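# Six arms sort coloured blocks onto matching tiles

## Task

Place every block on a tile that matches its colour, with one full face resting on that tile and no tile holding more than one block. The blocks must stay there without any robot holding them. When finished, open the grippers and move the arms away.

## Robot and tools

Robots: six identical i2rt Big YAM arms, named arm1 to arm6. Each has six revolute joints, a two-finger gripper and a wrist camera. With joints 1 and 6 at 0 and the hand level and pointing forward, the wrist camera sits on top of the hand and looks toward the fingertips. The hand reaches roughly 1.0 m from the joint-1 axis. Two fixed room cameras, room_a and room_b, watch the scene. The arms act independently: a stalled arm does not hold up the others.

Frames: one shared scene frame with its origin on the floor and +z pointing up. "hand" is the point midway between the fingertips. Its z axis runs along the fingers and its y axis is the direction the fingers open and close. Feet poses are not printed. Camera calibrations (K, distortion D, T_world_to_cam mapping scene to camera, pos_world) are given in OpenCV conventions. Room cameras may be off by a couple of degrees and several millimetres. Wrist camera poses are derived from the joint readings, so they carry extra error.

execute_actions(actions, cameras): actions is a list holding exactly one action, or empty (empty only reports state and pictures). The action is an object keyed by arm name ("arm1" to "arm6"); each arm carries a "joints" object of absolute targets, not offsets. Keys and ranges: joint1_rad -2.879 to 2.879 (base yaw, positive counter-clockwise seen from above, 0 faces the way the foot faces); joint2_rad 0 to 3.141 (shoulder, 0 has the upper arm pointing back about level, positive lifts it up and then forward); joint3_rad 0 to 3.019 (elbow, 0 folded, positive opens); joint4_rad -1.692 to 1.57 (hand pitch, positive tips fingers up); joint5_rad -1.57 to 1.57 (hand sideways swing, positive toward the arm's right); joint6_rad -2.094 to 2.094 (hand roll, positive clockwise seen from behind); gripper_m 0 to 0.093, the fingertip gap in metres. Angles are in radians. Any subset of joints and arms may be given; omitted ones may keep pushing toward earlier targets. All named motions begin together and may finish at different moments, and since joints move at different speeds the hand can sweep a wide path. An unknown key or out-of-range number rejects the whole call and nothing moves. cameras lists which images to return (wrist cameras, room_a, room_b, or "all"); omitted, null or ["all"] gives every camera, [] gives none. The "pictures" line gives the image order.

wait(seconds): 0 to 10 s of no new commands; returns the same state and images as an empty action.

zoom_image(camera, region): closer look at the latest full image from one camera; region is [x0, y0, x1, y1] in pixels, top-left origin, at most 504 by 504.

read_manual(section): returns URDF licence texts only; no motion.

finished_scene(scene): ends the current scene (give its number) once the robot has held the last command; irreversible. Its result says whether the goal was met and gives the next task. Replying without any tool call ends everything.

Result lines: joint_positions gives each joint's reading. Tolerances for counting a joint as arrived: ±0.045, ±0.14, ±0.09, ±0.055, ±0.03, ±0.035 rad for joints 1 to 6 and ±0.003 m for the gripper. joint_status reports how each commanded motion ended: "off_target" means it rested away from the target and may still be pushing; "contact_stop" or "time_out" mean it gave up its target and holds where it stopped, except that a timed-out joint may keep pushing toward a target no further than 0.375, 0.375, 0.113, 0.225, 0.075, 0.3 rad (joints 1 to 6) from where it stands, and will move on if the way clears; send its reported position to relieve the push. "joint command not followed" (with a "cause:" line) means a safety check blocked that arm's joint targets; those joints show "not_followed", any gripper target still runs, and the arm may retry the blocked targets on later actions until given passable ones. on_its_own lists what joints are doing without this call's command; "held at" is the held target, not the position. Joint torques are raw drive outputs with offsets and noise, so they are a weak contact signal. A tiny change of target may not move a joint at all. A stop reported in a result cancels the remaining motion, wait and finish calls in that reply.

Hazards: the arms do not halt on contact and can press hard. A hard press between two robots fails and ends the run; a hard hit may too. Nothing reports robot-robot contact, and the anti-collision check can be late and ignores fingers, gripper housings and wrist cameras. Long hard pushing or holding loads heats motors: a MOTOR HOT line appears from 85 °C, and at 100 °C the arm and gripper go limp and fall (OVER-TEMPERATURE FAULT, keys show "limit_stop_at_motor_heat"; resend targets afterwards). Joints holding a load may sag. Gripper force is about 50 to 62 N per pad, lower on some. Never knock objects out of the work area or onto the floor; avoid drops, slips and slams. Loose objects may occasionally get nudged by outside disturbances. The robot keeps its last command while you think. Faster robot motion is preferred.

Each tool is called after "Call:" as name(argument=value, ...), one argument or row to a line, values as JSON.

## Session

Call:
execute_actions(
  actions=[],
)

Scene clock: 0.00 s.
Joint torques (N m, as the arm reports them, + toward a larger angle): no reading
Motor temperatures (°C, as the motors report them): arm1=[25 25 28 29 25 27] | arm2=[27 27 28 27 28 25] | arm3=[27 26 28 27 29 25] | arm4=[25 28 28 27 27 27] | arm5=[28 27 25 26 27 25] | arm6=[25 27 27 29 25 25]
arm1.joint_positions: joint1_rad=+0.835 joint2_rad=+0.253 joint3_rad=+1.588 joint4_rad=-1.546 joint5_rad=+0.286 joint6_rad=-0.521 gripper_m=+0.094
arm1.joint_status: not commanded
arm1.hand: x=-0.1217 y=+0.0569 z=+1.3148 quat_wxyz=(-0.077, -0.591, -0.501, +0.627) (m; scene frame)
arm2.joint_positions: joint1_rad=-0.390 joint2_rad=+0.425 joint3_rad=+1.510 joint4_rad=-1.376 joint5_rad=+0.027 joint6_rad=-0.658 gripper_m=+0.094
arm2.joint_status: not commanded
arm2.hand: x=+0.1372 y=+1.1734 z=+1.3038 quat_wxyz=(-0.539, +0.181, -0.783, +0.253) (m; scene frame)
arm3.joint_positions: joint1_rad=+0.135 joint2_rad=+0.617 joint3_rad=+1.537 joint4_rad=-1.264 joint5_rad=+0.291 joint6_rad=+0.316 gripper_m=+0.095
arm3.joint_status: not commanded
arm3.hand: x=+0.5026 y=-1.0343 z=+1.2447 quat_wxyz=(-0.166, -0.811, -0.062, +0.558) (m; scene frame)
arm4.joint_positions: joint1_rad=-0.033 joint2_rad=+0.605 joint3_rad=+1.528 joint4_rad=-1.612 joint5_rad=-0.151 joint6_rad=-0.111 gripper_m=+0.094
arm4.joint_status: not commanded
arm4.hand: x=-1.3070 y=-0.3479 z=+1.2060 quat_wxyz=(-0.103, +0.878, -0.222, -0.412) (m; scene frame)
arm5.joint_positions: joint1_rad=-0.886 joint2_rad=+0.523 joint3_rad=+1.337 joint4_rad=-1.617 joint5_rad=-0.223 joint6_rad=+0.234 gripper_m=+0.095
arm5.joint_status: not commanded
arm5.hand: x=-0.4173 y=+2.2753 z=+1.1747 quat_wxyz=(-0.368, -0.136, -0.912, -0.122) (m; scene frame)
arm6.joint_positions: joint1_rad=+0.423 joint2_rad=+0.344 joint3_rad=+1.316 joint4_rad=-1.306 joint5_rad=+0.149 joint6_rad=-0.371 gripper_m=+0.095
arm6.joint_status: not commanded
arm6.hand: x=+1.2121 y=-2.0617 z=+1.2374 quat_wxyz=(-0.586, +0.363, -0.724, -0.026) (m; scene frame)
pictures: arm1_cam_wrist, arm2_cam_wrist, arm3_cam_wrist, arm4_cam_wrist, arm5_cam_wrist, arm6_cam_wrist, room_a, room_b
Images, in order (width x height): arm1_cam_wrist 504x504, arm2_cam_wrist 504x504, arm3_cam_wrist 504x504, arm4_cam_wrist 504x504, arm5_cam_wrist 504x504, arm6_cam_wrist 504x504, room_a 504x504, room_b 504x504.

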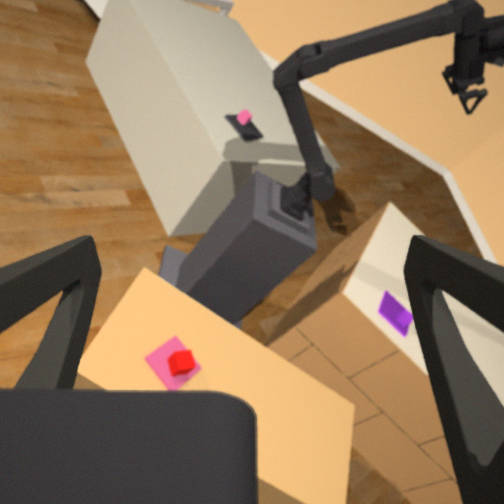

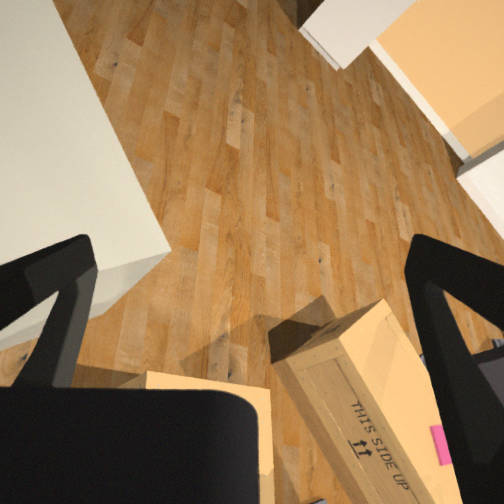

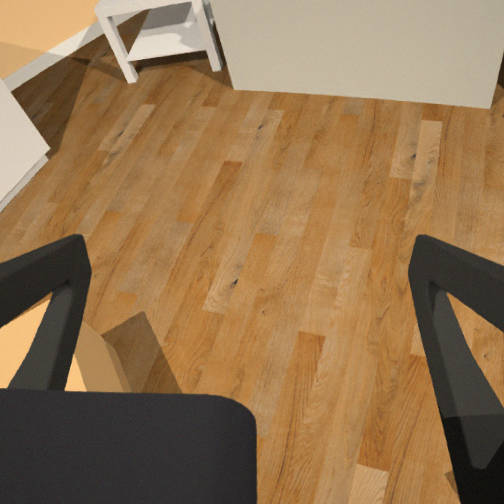

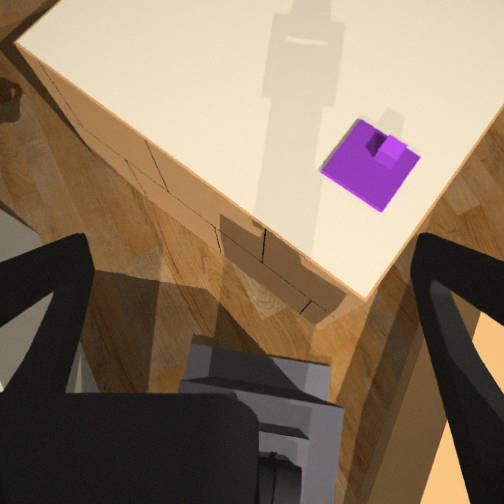

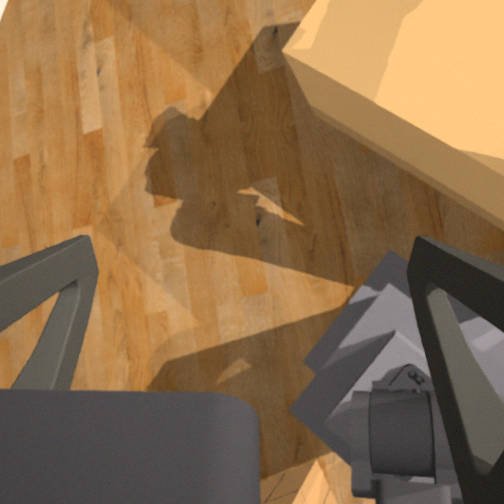

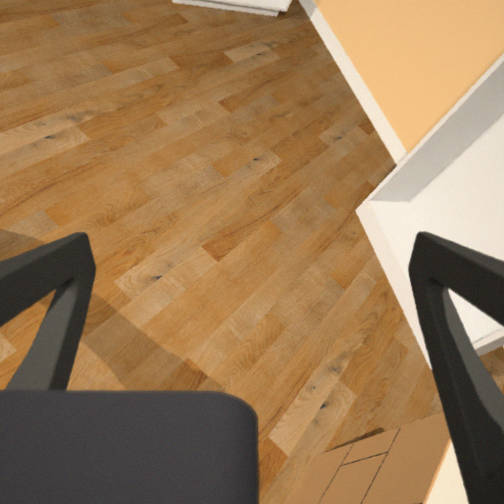

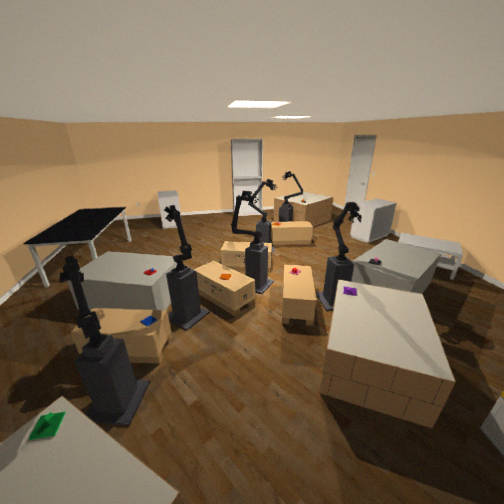

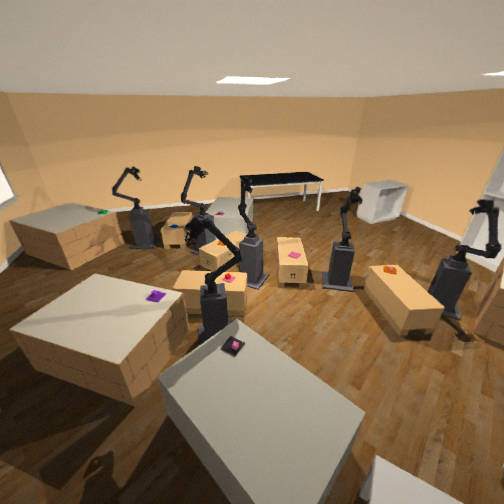

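Call:
zoom_image(
  camera="room_a",
  region=[60, 160, 260, 360],
)

Call:
zoom_image(
  camera="room_a",
  region=[200, 160, 400, 360],
)

Call:
zoom_image(
  camera="room_b",
  region=[80, 160, 280, 360],
)

Call:
zoom_image(
  camera="room_b",
  region=[260, 170, 504, 370],
)

Call:
zoom_image(
  camera="room_a",
  region=[0, 300, 200, 500],
)

Region (60, 160, 260, 360) of room_a's 504x504 image, scaled by 2.520, with more detail than that image has.

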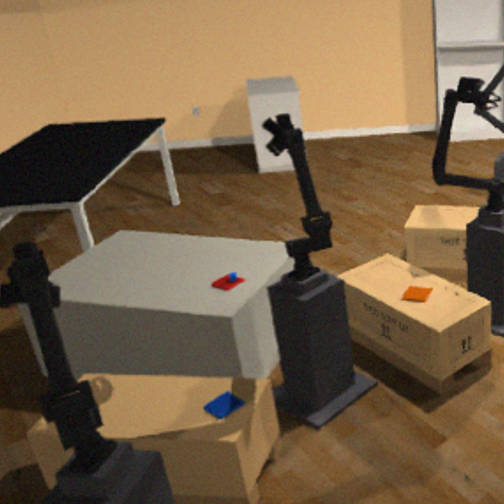

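Region (200, 160, 400, 360) of room_a's 504x504 image, scaled by 2.520, with more detail than that image has.

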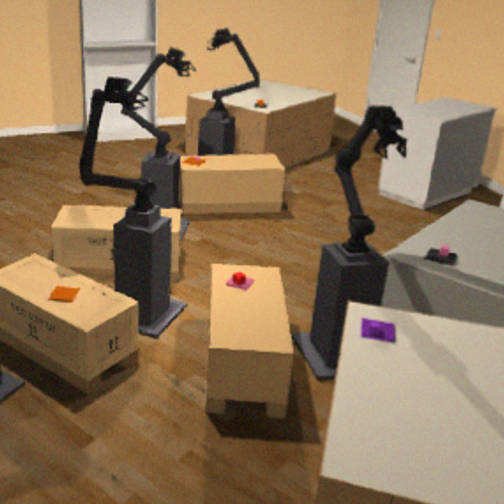

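Region (80, 160, 280, 360) of room_b's 504x504 image, scaled by 2.520, with more detail than that image has.

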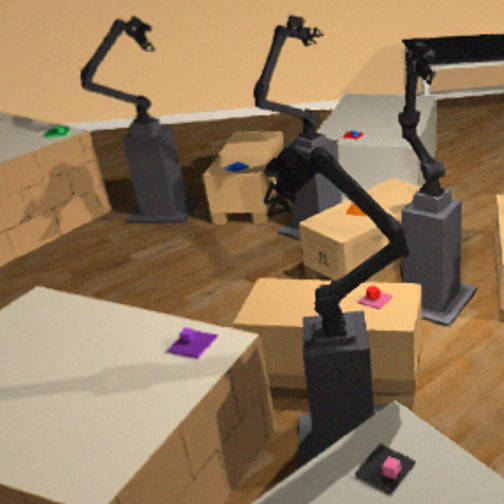

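Region (260, 170, 504, 370) of room_b's 504x504 image, scaled by 2.066, with more detail than that image has; it fills the top 413 rows of this view, and the rest is white.

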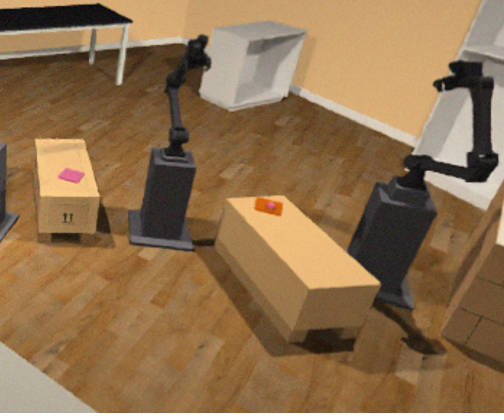

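Region (0, 300, 200, 500) of room_a's 504x504 image, scaled by 2.520, with more detail than that image has.

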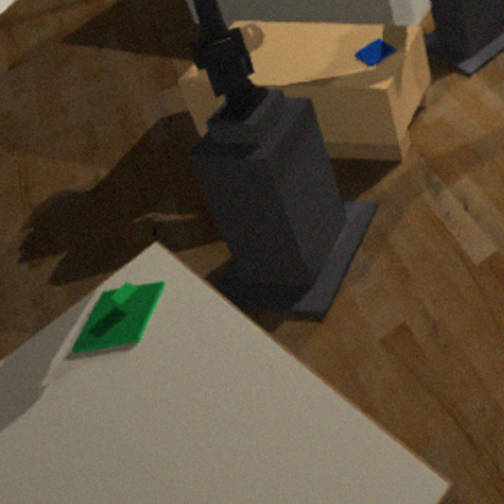

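Call:
execute_actions(
  actions=[
    {"arm1":{"joints":{"joint1_rad":-0.13,"joint5_rad":0,"joint6_rad":0,"joint2_rad":1.0}},"arm2":{"joints":{"joint1_rad":0.035,"joint5_rad":0,"joint6_rad":0,"joint2_rad":1.0}},"arm3":{"joints":{"joint1_rad":1.4,"joint5_rad":0,"joint6_rad":0,"joint2_rad":1.0}},"arm4":{"joints":{"joint1_rad":1.95,"joint5_rad":0,"joint6_rad":0}},"arm6":{"joints":{"joint1_rad":-2.08,"joint5_rad":0,"joint6_rad":0}}},
  ],
  cameras=[],
)

Call:
execute_actions(
  actions=[
    {"arm1":{"joints":{"joint2_rad":1.922,"joint3_rad":1.382,"joint4_rad":-1.031}},"arm2":{"joints":{"joint2_rad":1.922,"joint3_rad":1.382,"joint4_rad":-1.031}},"arm3":{"joints":{"joint2_rad":1.922,"joint3_rad":1.382,"joint4_rad":-1.031}},"arm4":{"joints":{"joint2_rad":1.922,"joint3_rad":1.382,"joint4_rad":-1.031}},"arm6":{"joints":{"joint2_rad":1.922,"joint3_rad":1.382,"joint4_rad":-1.031}}},
  ],
)

Scene clock: 15.87 s.
Joint torques (N m, as the arm reports them, + toward a larger angle): arm1=[ 0.42 -4.53  9.32  1.78  0.07  0.22] | arm2=[-0.15 -2.1  10.94  1.46 -0.14  0.11] | arm3=[ 0.94 -4.4   9.27  1.23  0.02 -0.13] | arm4=[ 1.45  3.88  7.8   2.2  -0.08  0.02] | arm5=[-0.25  4.95 10.05  1.08 -0.09  0.09] | arm6=[-0.67  4.35  7.93  1.88 -0.13  0.09]
Motor temperatures (°C, as the motors report them): arm1=[25 26 30 29 25 27] | arm2=[27 28 30 27 28 25] | arm3=[27 26 30 27 29 25] | arm4=[25 28 31 27 27 27] | arm5=[28 27 28 26 27 25] | arm6=[25 27 29 29 25 25]
arm1.joint_positions: joint1_rad=-0.121 joint2_rad=+0.999 joint3_rad=+1.575 joint4_rad=-1.545 joint5_rad=+0.000 joint6_rad=-0.012 gripper_m=+0.094
arm1.joint_status: all done
arm1.hand: x=-0.4091 y=-0.0221 z=+1.1936 quat_wxyz=(-0.022, -0.952, -0.083, +0.295) (m; scene frame)
arm2.joint_positions: joint1_rad=+0.030 joint2_rad=+0.994 joint3_rad=+1.510 joint4_rad=-1.376 joint5_rad=+0.001 joint6_rad=-0.012 gripper_m=+0.094
arm2.joint_status: all done
arm2.hand: x=+0.3757 y=+1.2851 z=+1.1739 quat_wxyz=(-0.343, +0.116, -0.931, -0.039) (m; scene frame)
arm3.joint_positions: joint1_rad=+1.391 joint2_rad=+0.989 joint3_rad=+1.530 joint4_rad=-1.264 joint5_rad=+0.001 joint6_rad=+0.013 gripper_m=+0.095
arm3.joint_status: all done
arm3.hand: x=+0.8306 y=-1.3009 z=+1.1345 quat_wxyz=(-0.339, -0.523, -0.746, +0.233) (m; scene frame)
arm4.joint_positions: joint1_rad=+1.938 joint2_rad=+0.605 joint3_rad=+1.528 joint4_rad=-1.612 joint5_rad=+0.000 joint6_rad=-0.008 gripper_m=+0.094
arm4.joint_status: all done
arm4.hand: x=-1.2078 y=-0.5963 z=+1.2064 quat_wxyz=(+0.260, +0.723, +0.545, -0.337) (m; scene frame)
arm5.joint_positions: joint1_rad=-0.886 joint2_rad=+0.523 joint3_rad=+1.337 joint4_rad=-1.617 joint5_rad=-0.223 joint6_rad=+0.234 gripper_m=+0.095
arm5.joint_status: not commanded
arm5.hand: x=-0.4173 y=+2.2753 z=+1.1747 quat_wxyz=(-0.368, -0.136, -0.912, -0.122) (m; scene frame)
arm6.joint_positions: joint1_rad=-2.067 joint2_rad=+0.344 joint3_rad=+1.316 joint4_rad=-1.306 joint5_rad=+0.001 joint6_rad=-0.008 gripper_m=+0.095
arm6.joint_status: all done
arm6.hand: x=+1.0557 y=-2.2559 z=+1.2338 quat_wxyz=(-0.353, -0.646, -0.501, +0.455) (m; scene frame)
pictures: none
No camera images: the call's "cameras" was empty. Leave "cameras" out to get every camera's image.

Scene clock: 17.87 s.
Joint torques (N m, as the arm reports them, + toward a larger angle): arm1=[  0.59 -20.41   7.88   0.79   0.07   0.26] | arm2=[ -0.42 -15.52   8.22   0.42  -0.14   0.11] | arm3=[  0.95 -18.07   7.29   0.22   0.02  -0.13] | arm4=[  1.78 -19.03   7.83   0.92  -0.07   0.  ] | arm5=[-0.14  4.4  10.32  1.08 -0.11  0.02] | arm6=[ -1.44 -16.06   8.75   0.43  -0.12   0.19]
Motor temperatures (°C, as the motors report them): arm1=[25 26 30 29 25 27] | arm2=[27 28 31 27 28 25] | arm3=[27 26 30 27 29 25] | arm4=[25 28 31 27 27 27] | arm5=[28 27 28 26 27 25] | arm6=[25 27 29 29 25 25]
arm1.joint_positions: joint1_rad=-0.121 joint2_rad=+1.913 joint3_rad=+1.372 joint4_rad=-1.039 joint5_rad=+0.000 joint6_rad=-0.012 gripper_m=+0.094
arm1.joint_status: all done
arm1.hand: x=-0.6110 y=-0.0550 z=+0.7246 quat_wxyz=(+0.000, -0.996, -0.087, -0.005) (m; scene frame)
arm2.joint_positions: joint1_rad=+0.030 joint2_rad=+1.947 joint3_rad=+1.373 joint4_rad=-1.045 joint5_rad=+0.001 joint6_rad=-0.012 gripper_m=+0.094
arm2.joint_status: all done
arm2.hand: x=+0.5364 y=+1.3252 z=+0.6908 quat_wxyz=(+0.027, +0.124, -0.992, +0.002) (m; scene frame)
arm3.joint_positions: joint1_rad=+1.391 joint2_rad=+1.923 joint3_rad=+1.369 joint4_rad=-1.045 joint5_rad=+0.001 joint6_rad=+0.013 gripper_m=+0.095
arm3.joint_status: all done
arm3.hand: x=+0.8836 y=-1.4428 z=+0.6316 quat_wxyz=(+0.013, -0.574, -0.819, -0.007) (m; scene frame)
arm4.joint_positions: joint1_rad=+1.938 joint2_rad=+1.934 joint3_rad=+1.369 joint4_rad=-1.044 joint5_rad=+0.000 joint6_rad=-0.008 gripper_m=+0.094
arm4.joint_status: all done
arm4.hand: x=-1.3000 y=-0.9461 z=+0.6652 quat_wxyz=(-0.006, +0.796, +0.605, +0.021) (m; scene frame)
arm5.joint_positions: joint1_rad=-0.886 joint2_rad=+0.523 joint3_rad=+1.337 joint4_rad=-1.617 joint5_rad=-0.223 joint6_rad=+0.234 gripper_m=+0.095
arm5.joint_status: not commanded
arm5.hand: x=-0.4173 y=+2.2753 z=+1.1747 quat_wxyz=(-0.368, -0.136, -0.912, -0.122) (m; scene frame)
arm6.joint_positions: joint1_rad=-2.067 joint2_rad=+1.915 joint3_rad=+1.372 joint4_rad=-1.032 joint5_rad=+0.001 joint6_rad=-0.008 gripper_m=+0.095
arm6.joint_status: all done
arm6.hand: x=+0.9600 y=-2.6425 z=+0.6937 quat_wxyz=(+0.001, -0.788, -0.615, -0.007) (m; scene frame)
pictures: arm1_cam_wrist, arm2_cam_wrist, arm3_cam_wrist, arm4_cam_wrist, arm5_cam_wrist, arm6_cam_wrist, room_a, room_b
camera_calibration (this result's frames):
arm1_cam_wrist: T_world_to_cam=[[-0.169691, 0.985494, -0.00253203, -0.0491604], [0.792533, 0.137992, 0.594011, 0.0648453], [0.585744, 0.0987918, -0.804453, 1.06864], [0, 0, 0, 1]] pos_world=[-0.685685, -0.066074, 0.821029]
arm2_cam_wrist: T_world_to_cam=[[0.236314, -0.971622, -0.0103429, 1.16888], [-0.767035, -0.193069, 0.611867, 0.251646], [-0.5965, -0.13666, -0.790893, 1.1705], [0, 0, 0, 1]] pos_world=[0.615004, 1.34425, 0.783859]
arm3_cam_wrist: T_world_to_cam=[[-0.939884, -0.341455, -0.0051717, 0.341345], [-0.275, 0.747808, 0.604284, 0.946939], [-0.202468, 0.569379, -0.796752, 1.62854], [0, 0, 0, 1]] pos_world=[0.91096, -1.51883, 0.727091]
arm4_cam_wrist: T_world_to_cam=[[-0.959845, 0.279574, -0.0231561, -0.968588], [0.20876, 0.76698, 0.606763, 0.601543], [0.187396, 0.577564, -0.794545, 1.44744], [0, 0, 0, 1]] pos_world=[-1.32652, -1.02657, 0.762634]
arm6_cam_wrist: T_world_to_cam=[[-0.972302, 0.233719, -0.00198162, 1.55681], [0.186586, 0.781272, 0.595651, 1.47096], [0.140763, 0.578783, -0.803241, 2.07611], [0, 0, 0, 1]] pos_world=[0.946993, -2.7147, 0.794521]
Images, in order (width x height): arm1_cam_wrist 504x504, arm2_cam_wrist 504x504, arm3_cam_wrist 504x504, arm4_cam_wrist 504x504, arm5_cam_wrist 504x504, arm6_cam_wrist 504x504, room_a 504x504, room_b 504x504.

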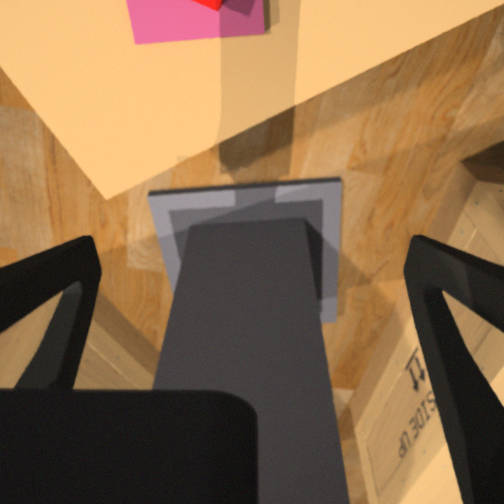

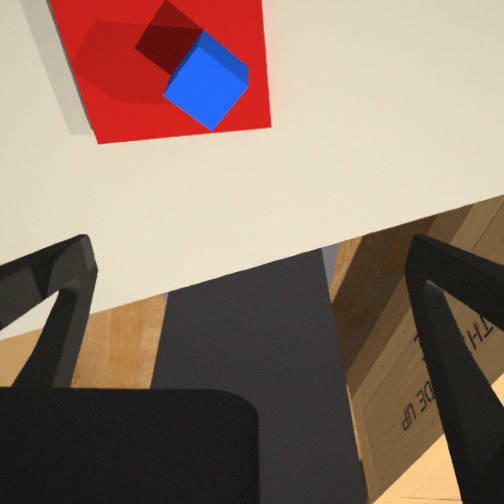

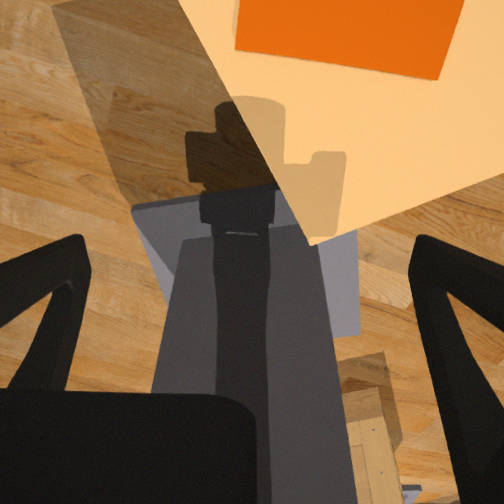

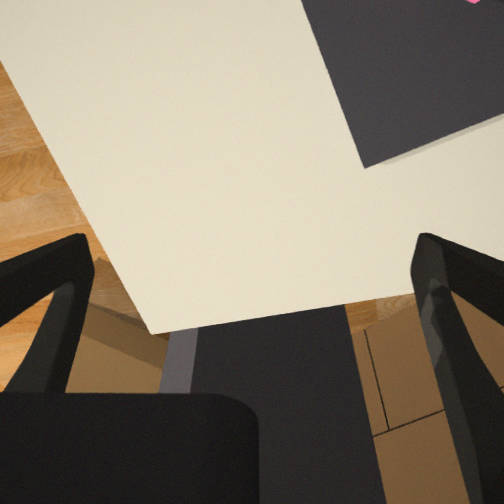

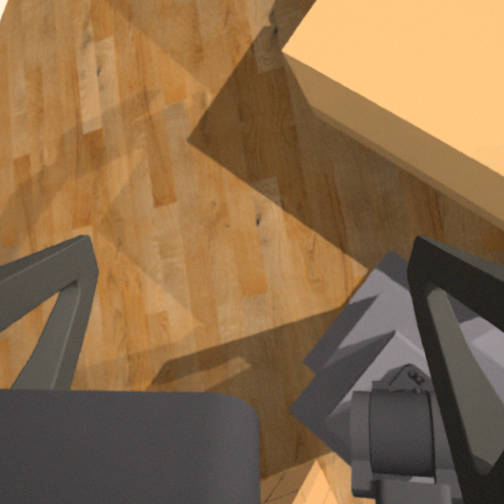

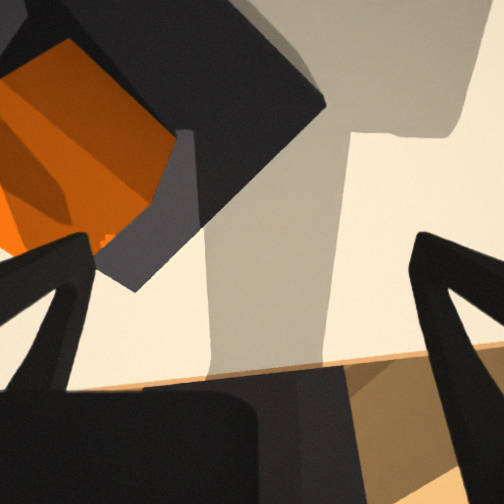

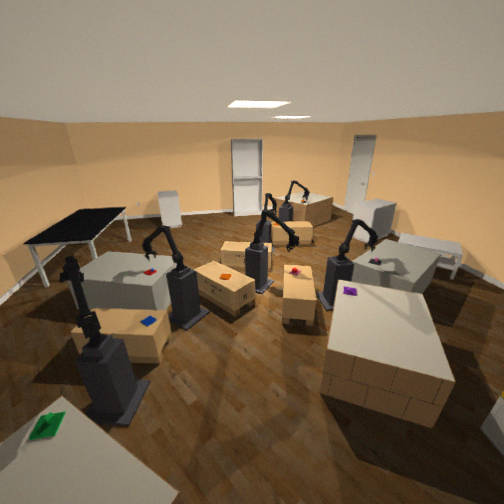

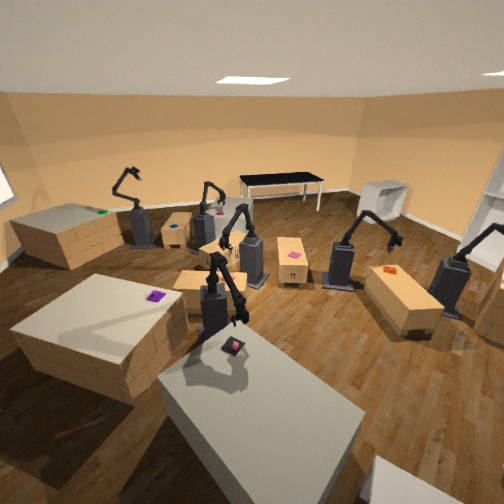

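Call:
execute_actions(
  actions=[
    {"arm1":{"joints":{"joint1_rad":-0.068,"joint2_rad":2.376,"joint3_rad":1.545,"joint4_rad":-0.74}},"arm2":{"joints":{"joint1_rad":0.09,"joint2_rad":2.07,"joint3_rad":1.309,"joint4_rad":-0.796,"joint6_rad":0.67}},"arm3":{"joints":{"joint1_rad":1.28,"joint2_rad":2.187,"joint3_rad":1.602,"joint4_rad":-0.97}},"arm4":{"joints":{"joint1_rad":1.73,"joint2_rad":2.09,"joint3_rad":1.644,"joint4_rad":-1.1}},"arm6":{"joints":{"joint2_rad":1.815,"joint3_rad":1.475,"joint4_rad":-1.23}}},
  ],
  cameras=["arm1_cam_wrist","arm2_cam_wrist","arm3_cam_wrist","arm4_cam_wrist","arm6_cam_wrist"],
)

Scene clock: 29.23 s.
Joint torques (N m, as the arm reports them, + toward a larger angle): arm1=[  1.34 -25.8    6.74   0.72   0.08   0.25] | arm2=[ -0.85 -16.12   6.6    0.67  -0.11   0.12] | arm3=[  1.19 -21.04   7.9    0.07   0.02  -0.13] | arm4=[  1.55 -22.36  10.26  -0.21  -0.14   0.02] | arm5=[-0.63  5.75 10.06  0.99 -0.11  0.06] | arm6=[ -0.89 -14.73  11.83  -0.18  -0.13   0.13]
Motor temperatures (°C, as the motors report them): arm1=[25 27 31 29 25 27] | arm2=[27 30 31 27 28 25] | arm3=[27 28 31 27 29 25] | arm4=[25 30 32 27 27 27] | arm5=[28 28 29 26 27 25] | arm6=[25 28 30 29 25 25]
arm1.joint_positions: joint1_rad=-0.072 joint2_rad=+2.384 joint3_rad=+1.525 joint4_rad=-0.748 joint5_rad=+0.000 joint6_rad=-0.012 gripper_m=+0.094
arm1.joint_status: all done
arm1.hand: x=-0.6517 y=-0.0910 z=+0.5093 quat_wxyz=(+0.002, -0.994, -0.111, -0.017) (m; scene frame)
arm2.joint_positions: joint1_rad=+0.095 joint2_rad=+2.096 joint3_rad=+1.305 joint4_rad=-0.815 joint5_rad=+0.001 joint6_rad=+0.657 gripper_m=+0.094
arm2.joint_status: all done
arm2.hand: x=+0.5240 y=+1.3581 z=+0.5926 quat_wxyz=(+0.018, -0.177, -0.984, +0.008) (m; scene frame)
arm3.joint_positions: joint1_rad=+1.269 joint2_rad=+2.185 joint3_rad=+1.576 joint4_rad=-0.979 joint5_rad=+0.001 joint6_rad=+0.012 gripper_m=+0.095
arm3.joint_status: all done
arm3.hand: x=+0.8378 y=-1.5308 z=+0.5527 quat_wxyz=(+0.007, -0.623, -0.782, -0.004) (m; scene frame)
arm4.joint_positions: joint1_rad=+1.723 joint2_rad=+2.102 joint3_rad=+1.601 joint4_rad=-1.087 joint5_rad=+0.001 joint6_rad=-0.006 gripper_m=+0.094
arm4.joint_status: all done
arm4.hand: x=-1.4390 y=-0.9642 z=+0.6463 quat_wxyz=(-0.001, +0.857, +0.515, +0.014) (m; scene frame)
arm5.joint_positions: joint1_rad=-0.886 joint2_rad=+0.523 joint3_rad=+1.337 joint4_rad=-1.617 joint5_rad=-0.223 joint6_rad=+0.234 gripper_m=+0.095
arm5.joint_status: not commanded
arm5.hand: x=-0.4173 y=+2.2753 z=+1.1747 quat_wxyz=(-0.368, -0.136, -0.912, -0.122) (m; scene frame)
arm6.joint_positions: joint1_rad=-2.067 joint2_rad=+1.797 joint3_rad=+1.438 joint4_rad=-1.222 joint5_rad=+0.001 joint6_rad=-0.008 gripper_m=+0.095
arm6.joint_status: all done
arm6.hand: x=+0.9621 y=-2.6318 z=+0.7775 quat_wxyz=(+0.003, -0.788, -0.615, -0.010) (m; scene frame)
pictures: arm1_cam_wrist, arm2_cam_wrist, arm3_cam_wrist, arm4_cam_wrist, arm6_cam_wrist
camera_calibration (this result's frames):
arm1_cam_wrist: T_world_to_cam=[[-0.217897, 0.975968, -0.00274484, -0.0533185], [0.769459, 0.17352, 0.614674, 0.207647], [0.600379, 0.131824, -0.788776, 0.927403], [0, 0, 0, 1]] pos_world=[-0.728186, -0.106247, 0.603732]
arm2_cam_wrist: T_world_to_cam=[[-0.357004, -0.933991, 0.0144389, 1.44786], [-0.747239, 0.294828, 0.595575, -0.354856], [-0.560519, 0.201834, -0.80317, 0.618625], [0, 0, 0, 1]] pos_world=[0.598482, 1.33205, 0.687299]
arm3_cam_wrist: T_world_to_cam=[[-0.974366, -0.224907, -0.00531419, 0.475195], [-0.183888, 0.782606, 0.594738, 1.03005], [-0.129602, 0.580469, -0.803902, 1.56636], [0, 0, 0, 1]] pos_world=[0.855431, -1.60847, 0.649118]
arm4_cam_wrist: T_world_to_cam=[[-0.877413, 0.479281, -0.020888, -0.787741], [0.375261, 0.712809, 0.592522, 0.852494], [0.298873, 0.512048, -0.805283, 1.57307], [0, 0, 0, 1]] pos_world=[-1.48123, -1.0356, 0.745188]
arm6_cam_wrist: T_world_to_cam=[[-0.97231, 0.233684, -0.00208766, 1.55651], [0.185634, 0.777747, 0.600542, 1.40017], [0.141961, 0.583525, -0.799591, 2.14539], [0, 0, 0, 1]] pos_world=[0.948933, -2.7046, 0.877825]
Images, in order (width x height): arm1_cam_wrist 504x504, arm2_cam_wrist 504x504, arm3_cam_wrist 504x504, arm4_cam_wrist 504x504, arm6_cam_wrist 504x504.

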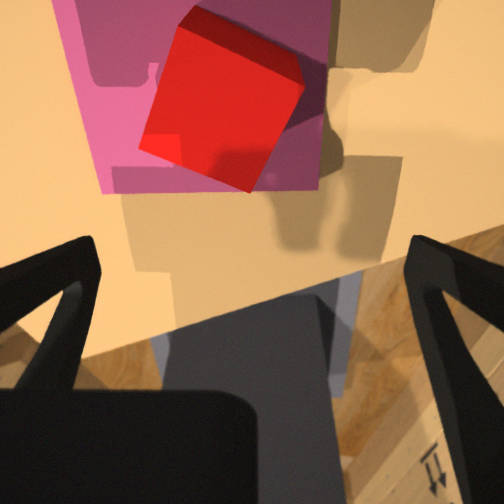

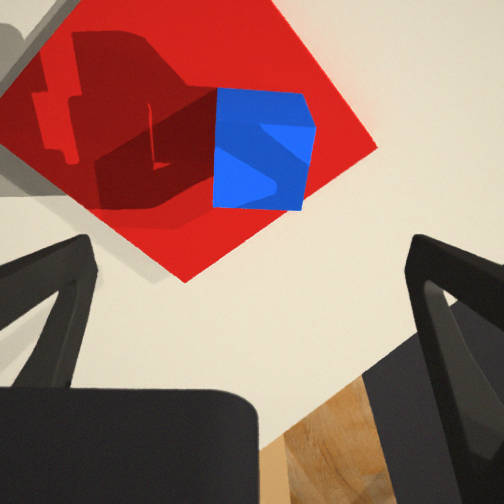

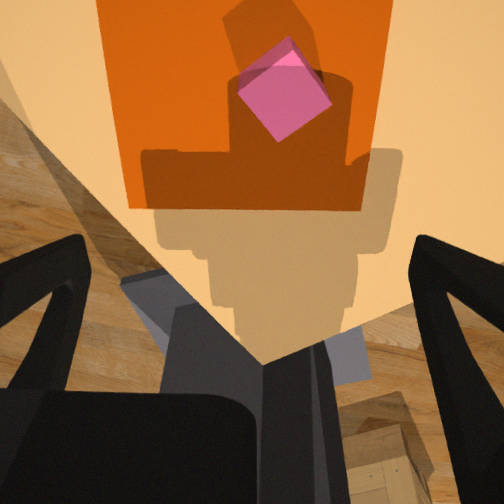

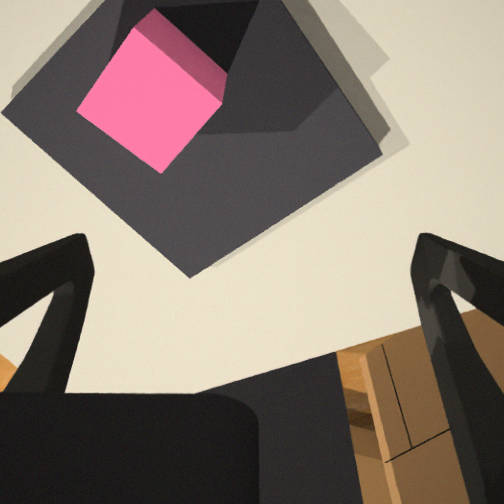

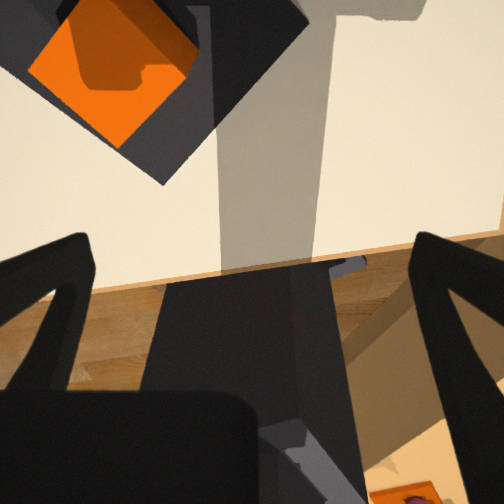

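Call:
execute_actions(
  actions=[
    {"arm1":{"joints":{"joint1_rad":-0.052,"joint6_rad":0.43,"joint2_rad":2.576,"joint3_rad":1.706,"joint4_rad":-0.691}},"arm2":{"joints":{"joint2_rad":2.25,"joint3_rad":1.34,"joint4_rad":-0.635}},"arm3":{"joints":{"joint1_rad":1.255,"joint6_rad":-0.55,"joint2_rad":2.32,"joint3_rad":1.65,"joint4_rad":-0.88}},"arm4":{"joints":{"joint1_rad":1.8,"joint6_rad":0.8,"joint2_rad":2.15,"joint3_rad":1.68,"joint4_rad":-1.07}},"arm6":{"joints":{"joint1_rad":-1.945,"joint6_rad":0.8}}},
  ],
  cameras=["arm1_cam_wrist","arm2_cam_wrist","arm3_cam_wrist","arm4_cam_wrist","arm6_cam_wrist"],
)

Scene clock: 37.17 s.
Joint torques (N m, as the arm reports them, + toward a larger angle): arm1=[  1.9  -25.32   6.12   0.5    0.12   0.22] | arm2=[ -0.67 -13.18   7.16   0.52  -0.01   0.02] | arm3=[ -1.01 -21.51   7.01   0.3   -0.03  -0.14] | arm4=[  0.24 -20.98  10.     0.91  -0.03   0.04] | arm5=[-0.54  5.33 10.13  1.03 -0.11  0.04] | arm6=[ -1.2  -15.21  11.32  -0.05  -0.04   0.08]
Motor temperatures (°C, as the motors report them): arm1=[25 28 32 29 25 27] | arm2=[27 30 31 27 28 25] | arm3=[27 29 32 27 29 25] | arm4=[25 31 33 27 27 27] | arm5=[28 28 30 26 27 25] | arm6=[25 29 31 29 25 25]
arm1.joint_positions: joint1_rad=-0.065 joint2_rad=+2.563 joint3_rad=+1.694 joint4_rad=-0.692 joint5_rad=+0.000 joint6_rad=+0.418 gripper_m=+0.094
arm1.joint_status: all done
arm1.hand: x=-0.6907 y=-0.1035 z=+0.4462 quat_wxyz=(-0.002, -0.995, +0.100, +0.005) (m; scene frame)
arm2.joint_positions: joint1_rad=+0.086 joint2_rad=+2.225 joint3_rad=+1.322 joint4_rad=-0.648 joint5_rad=-0.001 joint6_rad=+0.664 gripper_m=+0.094
arm2.joint_status: all done
arm2.hand: x=+0.5416 y=+1.3587 z=+0.5298 quat_wxyz=(-0.006, -0.185, -0.983, -0.005) (m; scene frame)
arm3.joint_positions: joint1_rad=+1.269 joint2_rad=+2.311 joint3_rad=+1.633 joint4_rad=-0.896 joint5_rad=+0.001 joint6_rad=-0.537 gripper_m=+0.095
arm3.joint_status: all done
arm3.hand: x=+0.8423 y=-1.5494 z=+0.4945 quat_wxyz=(+0.002, -0.387, -0.922, -0.001) (m; scene frame)
arm4.joint_positions: joint1_rad=+1.806 joint2_rad=+2.143 joint3_rad=+1.640 joint4_rad=-1.082 joint5_rad=+0.001 joint6_rad=+0.791 gripper_m=+0.094
arm4.joint_status: all done
arm4.hand: x=-1.3983 y=-0.9973 z=+0.6354 quat_wxyz=(-0.005, +0.983, +0.183, +0.012) (m; scene frame)
arm5.joint_positions: joint1_rad=-0.886 joint2_rad=+0.523 joint3_rad=+1.337 joint4_rad=-1.617 joint5_rad=-0.223 joint6_rad=+0.234 gripper_m=+0.095
arm5.joint_status: not commanded
arm5.hand: x=-0.4173 y=+2.2753 z=+1.1747 quat_wxyz=(-0.368, -0.136, -0.912, -0.122) (m; scene frame)
arm6.joint_positions: joint1_rad=-1.933 joint2_rad=+1.797 joint3_rad=+1.438 joint4_rad=-1.222 joint5_rad=+0.001 joint6_rad=+0.791 gripper_m=+0.095
arm6.joint_status: all done
arm6.hand: x=+1.0315 y=-2.6450 z=+0.7781 quat_wxyz=(+0.007, -0.946, -0.324, -0.008) (m; scene frame)
pictures: arm1_cam_wrist, arm2_cam_wrist, arm3_cam_wrist, arm4_cam_wrist, arm6_cam_wrist
camera_calibration (this result's frames):
arm1_cam_wrist: T_world_to_cam=[[0.201485, 0.979467, -0.00690542, 0.242107], [0.799747, -0.160437, 0.578503, 0.281155], [0.565516, -0.122082, -0.815651, 0.864354], [0, 0, 0, 1]] pos_world=[-0.76244, -0.0865057, 0.544035]
arm2_cam_wrist: T_world_to_cam=[[-0.372288, -0.927879, -0.0210464, 1.47434], [-0.77239, 0.297169, 0.561341, -0.275891], [-0.514602, 0.225237, -0.827317, 0.534067], [0, 0, 0, 1]] pos_world=[0.610617, 1.32971, 0.627741]
arm3_cam_wrist: T_world_to_cam=[[-0.713792, -0.700315, -0.00778632, -0.479813], [-0.571498, 0.575998, 0.584479, 1.0915], [-0.404835, 0.421646, -0.811371, 1.52038], [0, 0, 0, 1]] pos_world=[0.896804, -1.60578, 0.591894]
arm4_cam_wrist: T_world_to_cam=[[-0.349745, 0.936841, -0.00280376, 0.446265], [0.753788, 0.283182, 0.592969, 0.96781], [0.556312, 0.205275, -0.80522, 1.62304], [0, 0, 0, 1]] pos_world=[-1.47636, -1.02531, 0.734275]
arm6_cam_wrist: T_world_to_cam=[[-0.621062, 0.783667, 0.0121472, 2.70845], [0.631409, 0.491094, 0.600124, 0.179448], [0.464332, 0.380385, -0.799814, 1.27402], [0, 0, 0, 1]] pos_world=[0.977245, -2.69527, 0.878388]
Images, in order (width x height): arm1_cam_wrist 504x504, arm2_cam_wrist 504x504, arm3_cam_wrist 504x504, arm4_cam_wrist 504x504, arm6_cam_wrist 504x504.

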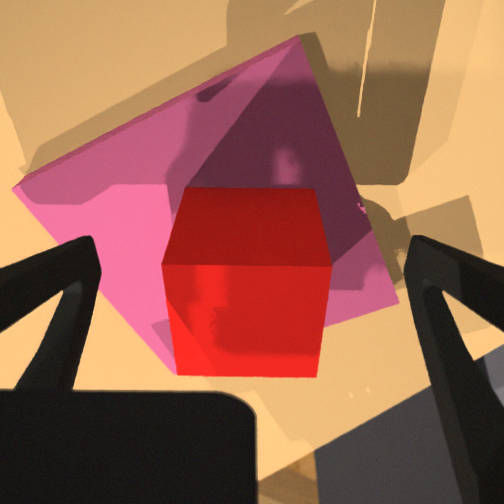

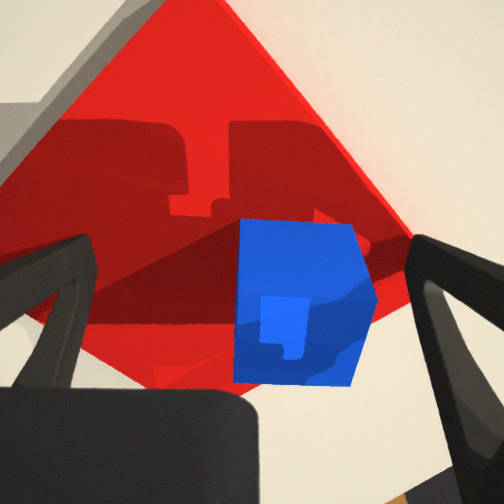

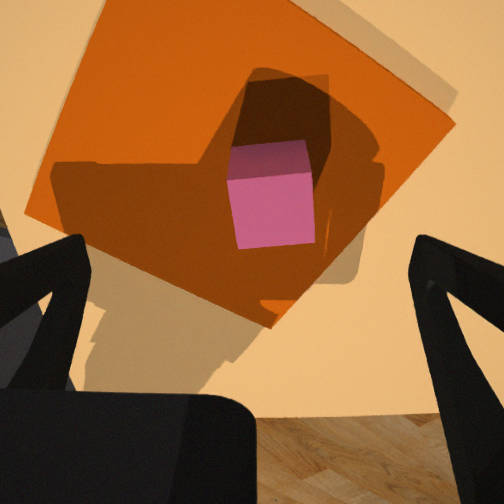

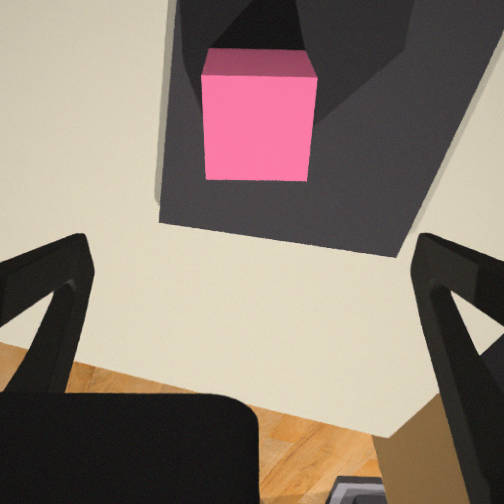

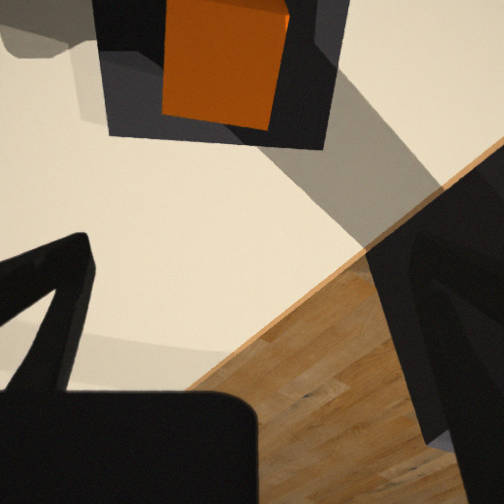

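Call:
execute_actions(
  actions=[
    {"arm1":{"joints":{"joint1_rad":-0.04,"joint2_rad":2.575,"joint3_rad":1.625,"joint4_rad":-0.637}},"arm2":{"joints":{"joint2_rad":2.255,"joint3_rad":1.232,"joint4_rad":-0.56}},"arm3":{"joints":{"joint1_rad":1.22,"joint2_rad":2.425,"joint3_rad":1.58,"joint4_rad":-0.74}},"arm4":{"joints":{"joint2_rad":2.31,"joint4_rad":-0.9}},"arm6":{"joints":{"joint2_rad":1.925,"joint3_rad":1.46,"joint4_rad":-1.095}}},
  ],
  cameras=["arm1_cam_wrist","arm2_cam_wrist","arm3_cam_wrist","arm4_cam_wrist","arm6_cam_wrist"],
)

Scene clock: 42.03 s.
Joint torques (N m, as the arm reports them, + toward a larger angle): arm1=[  1.63 -25.03   5.2    0.75   0.14   0.25] | arm2=[ -0.75 -10.48   2.3    0.68  -0.23   0.  ] | arm3=[ -0.14 -20.77   5.27   0.39  -0.07  -0.11] | arm4=[  0.42 -23.51   8.31   1.1   -0.09   0.01] | arm5=[-0.8   6.13 10.07  1.12 -0.07  0.09] | arm6=[ -1.51 -17.39   9.79   0.46  -0.04   0.2 ]
Motor temperatures (°C, as the motors report them): arm1=[25 29 32 29 25 27] | arm2=[27 30 31 27 28 25] | arm3=[27 29 32 27 29 25] | arm4=[25 32 34 27 27 27] | arm5=[28 28 30 26 27 25] | arm6=[25 29 31 29 25 25]
arm1.joint_positions: joint1_rad=-0.052 joint2_rad=+2.563 joint3_rad=+1.620 joint4_rad=-0.645 joint5_rad=+0.000 joint6_rad=+0.418 gripper_m=+0.094
arm1.joint_status: all done
arm1.hand: x=-0.6604 y=-0.1052 z=+0.4287 quat_wxyz=(+0.003, -0.996, +0.093, -0.008) (m; scene frame)
arm2.joint_positions: joint1_rad=+0.087 joint2_rad=+2.204 joint3_rad=+1.269 joint4_rad=-0.572 joint5_rad=+0.005 joint6_rad=+0.665 gripper_m=+0.094
arm2.joint_status: all done
arm2.hand: x=+0.5375 y=+1.3570 z=+0.5291 quat_wxyz=(-0.027, -0.185, -0.982, -0.013) (m; scene frame)
arm3.joint_positions: joint1_rad=+1.224 joint2_rad=+2.413 joint3_rad=+1.575 joint4_rad=-0.758 joint5_rad=+0.003 joint6_rad=-0.540 gripper_m=+0.095
arm3.joint_status: all done
arm3.hand: x=+0.8098 y=-1.5307 z=+0.4180 quat_wxyz=(+0.009, -0.407, -0.913, -0.010) (m; scene frame)
arm4.joint_positions: joint1_rad=+1.807 joint2_rad=+2.323 joint3_rad=+1.653 joint4_rad=-0.914 joint5_rad=+0.002 joint6_rad=+0.793 gripper_m=+0.094
arm4.joint_status: all done
arm4.hand: x=-1.4011 y=-1.0081 z=+0.5314 quat_wxyz=(-0.004, +0.983, +0.183, +0.010) (m; scene frame)
arm5.joint_positions: joint1_rad=-0.886 joint2_rad=+0.523 joint3_rad=+1.337 joint4_rad=-1.617 joint5_rad=-0.223 joint6_rad=+0.234 gripper_m=+0.095
arm5.joint_status: not commanded
arm5.hand: x=-0.4173 y=+2.2753 z=+1.1747 quat_wxyz=(-0.368, -0.136, -0.912, -0.122) (m; scene frame)
arm6.joint_positions: joint1_rad=-1.933 joint2_rad=+1.927 joint3_rad=+1.438 joint4_rad=-1.103 joint5_rad=+0.001 joint6_rad=+0.792 gripper_m=+0.095
arm6.joint_status: all done
arm6.hand: x=+1.0297 y=-2.6657 z=+0.7099 quat_wxyz=(+0.012, -0.946, -0.324, -0.010) (m; scene frame)
pictures: arm1_cam_wrist, arm2_cam_wrist, arm3_cam_wrist, arm4_cam_wrist, arm6_cam_wrist
camera_calibration (this result's frames):
arm1_cam_wrist: T_world_to_cam=[[0.188422, 0.982078, 0.0044657, 0.224302], [0.785856, -0.153499, 0.599056, 0.24951], [0.589005, -0.109366, -0.800695, 0.843154], [0, 0, 0, 1]] pos_world=[-0.734964, -0.0897697, 0.524637]
arm2_cam_wrist: T_world_to_cam=[[-0.370484, -0.927804, -0.0438264, 1.48221], [-0.796807, 0.293219, 0.528319, -0.242115], [-0.477326, 0.230655, -0.847914, 0.515278], [0, 0, 0, 1]] pos_world=[0.602173, 1.32735, 0.629786]
arm3_cam_wrist: T_world_to_cam=[[-0.742612, -0.669474, -0.0181876, -0.415613], [-0.543661, 0.586751, 0.600129, 1.09417], [-0.3911, 0.455551, -0.799696, 1.47317], [0, 0, 0, 1]] pos_world=[0.862377, -1.59135, 0.513885]
arm4_cam_wrist: T_world_to_cam=[[-0.349027, 0.937106, -0.00363016, 0.456827], [0.755181, 0.283558, 0.591013, 1.03797], [0.554871, 0.203538, -0.806654, 1.54007], [0, 0, 0, 1]] pos_world=[-1.47895, -1.03588, 0.63051]
arm6_cam_wrist: T_world_to_cam=[[-0.620572, 0.783882, 0.0204933, 2.71849], [0.630889, 0.483591, 0.606728, 0.207548], [0.465693, 0.389447, -0.794645, 1.2473], [0, 0, 0, 1]] pos_world=[0.975216, -2.7171, 0.809527]
Images, in order (width x height): arm1_cam_wrist 504x504, arm2_cam_wrist 504x504, arm3_cam_wrist 504x504, arm4_cam_wrist 504x504, arm6_cam_wrist 504x504.

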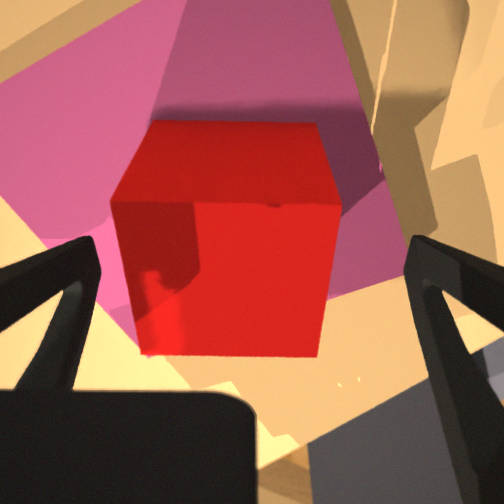

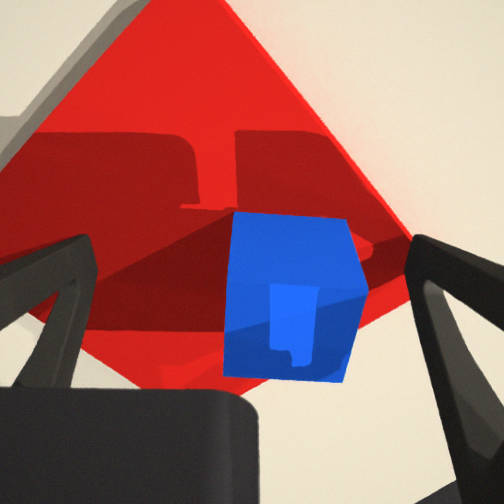

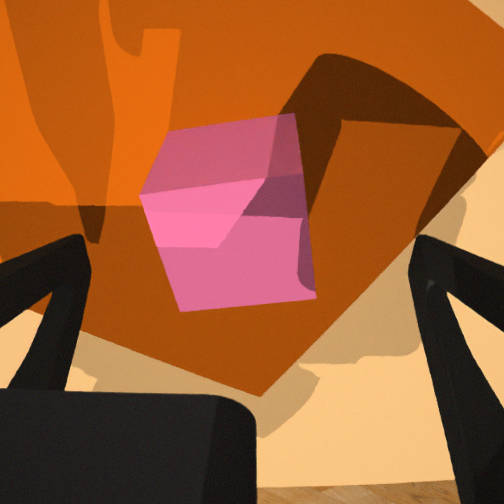

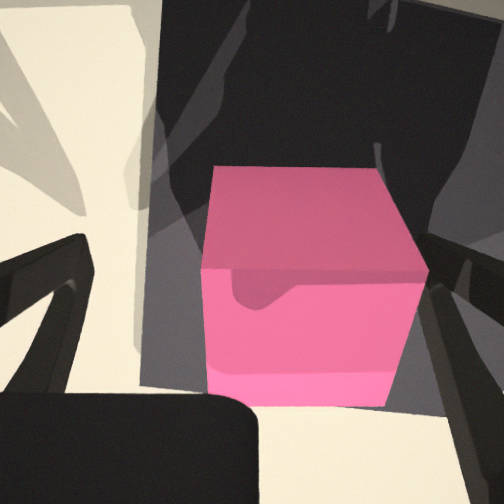

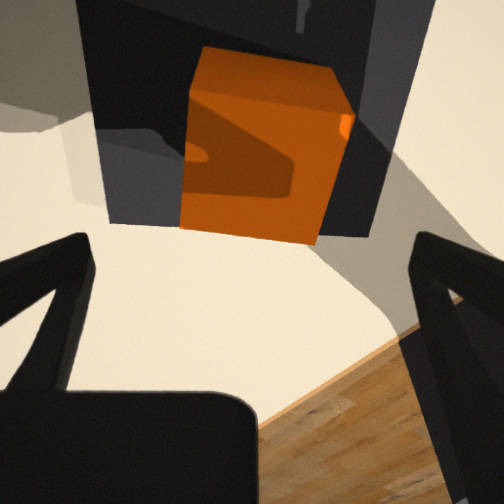

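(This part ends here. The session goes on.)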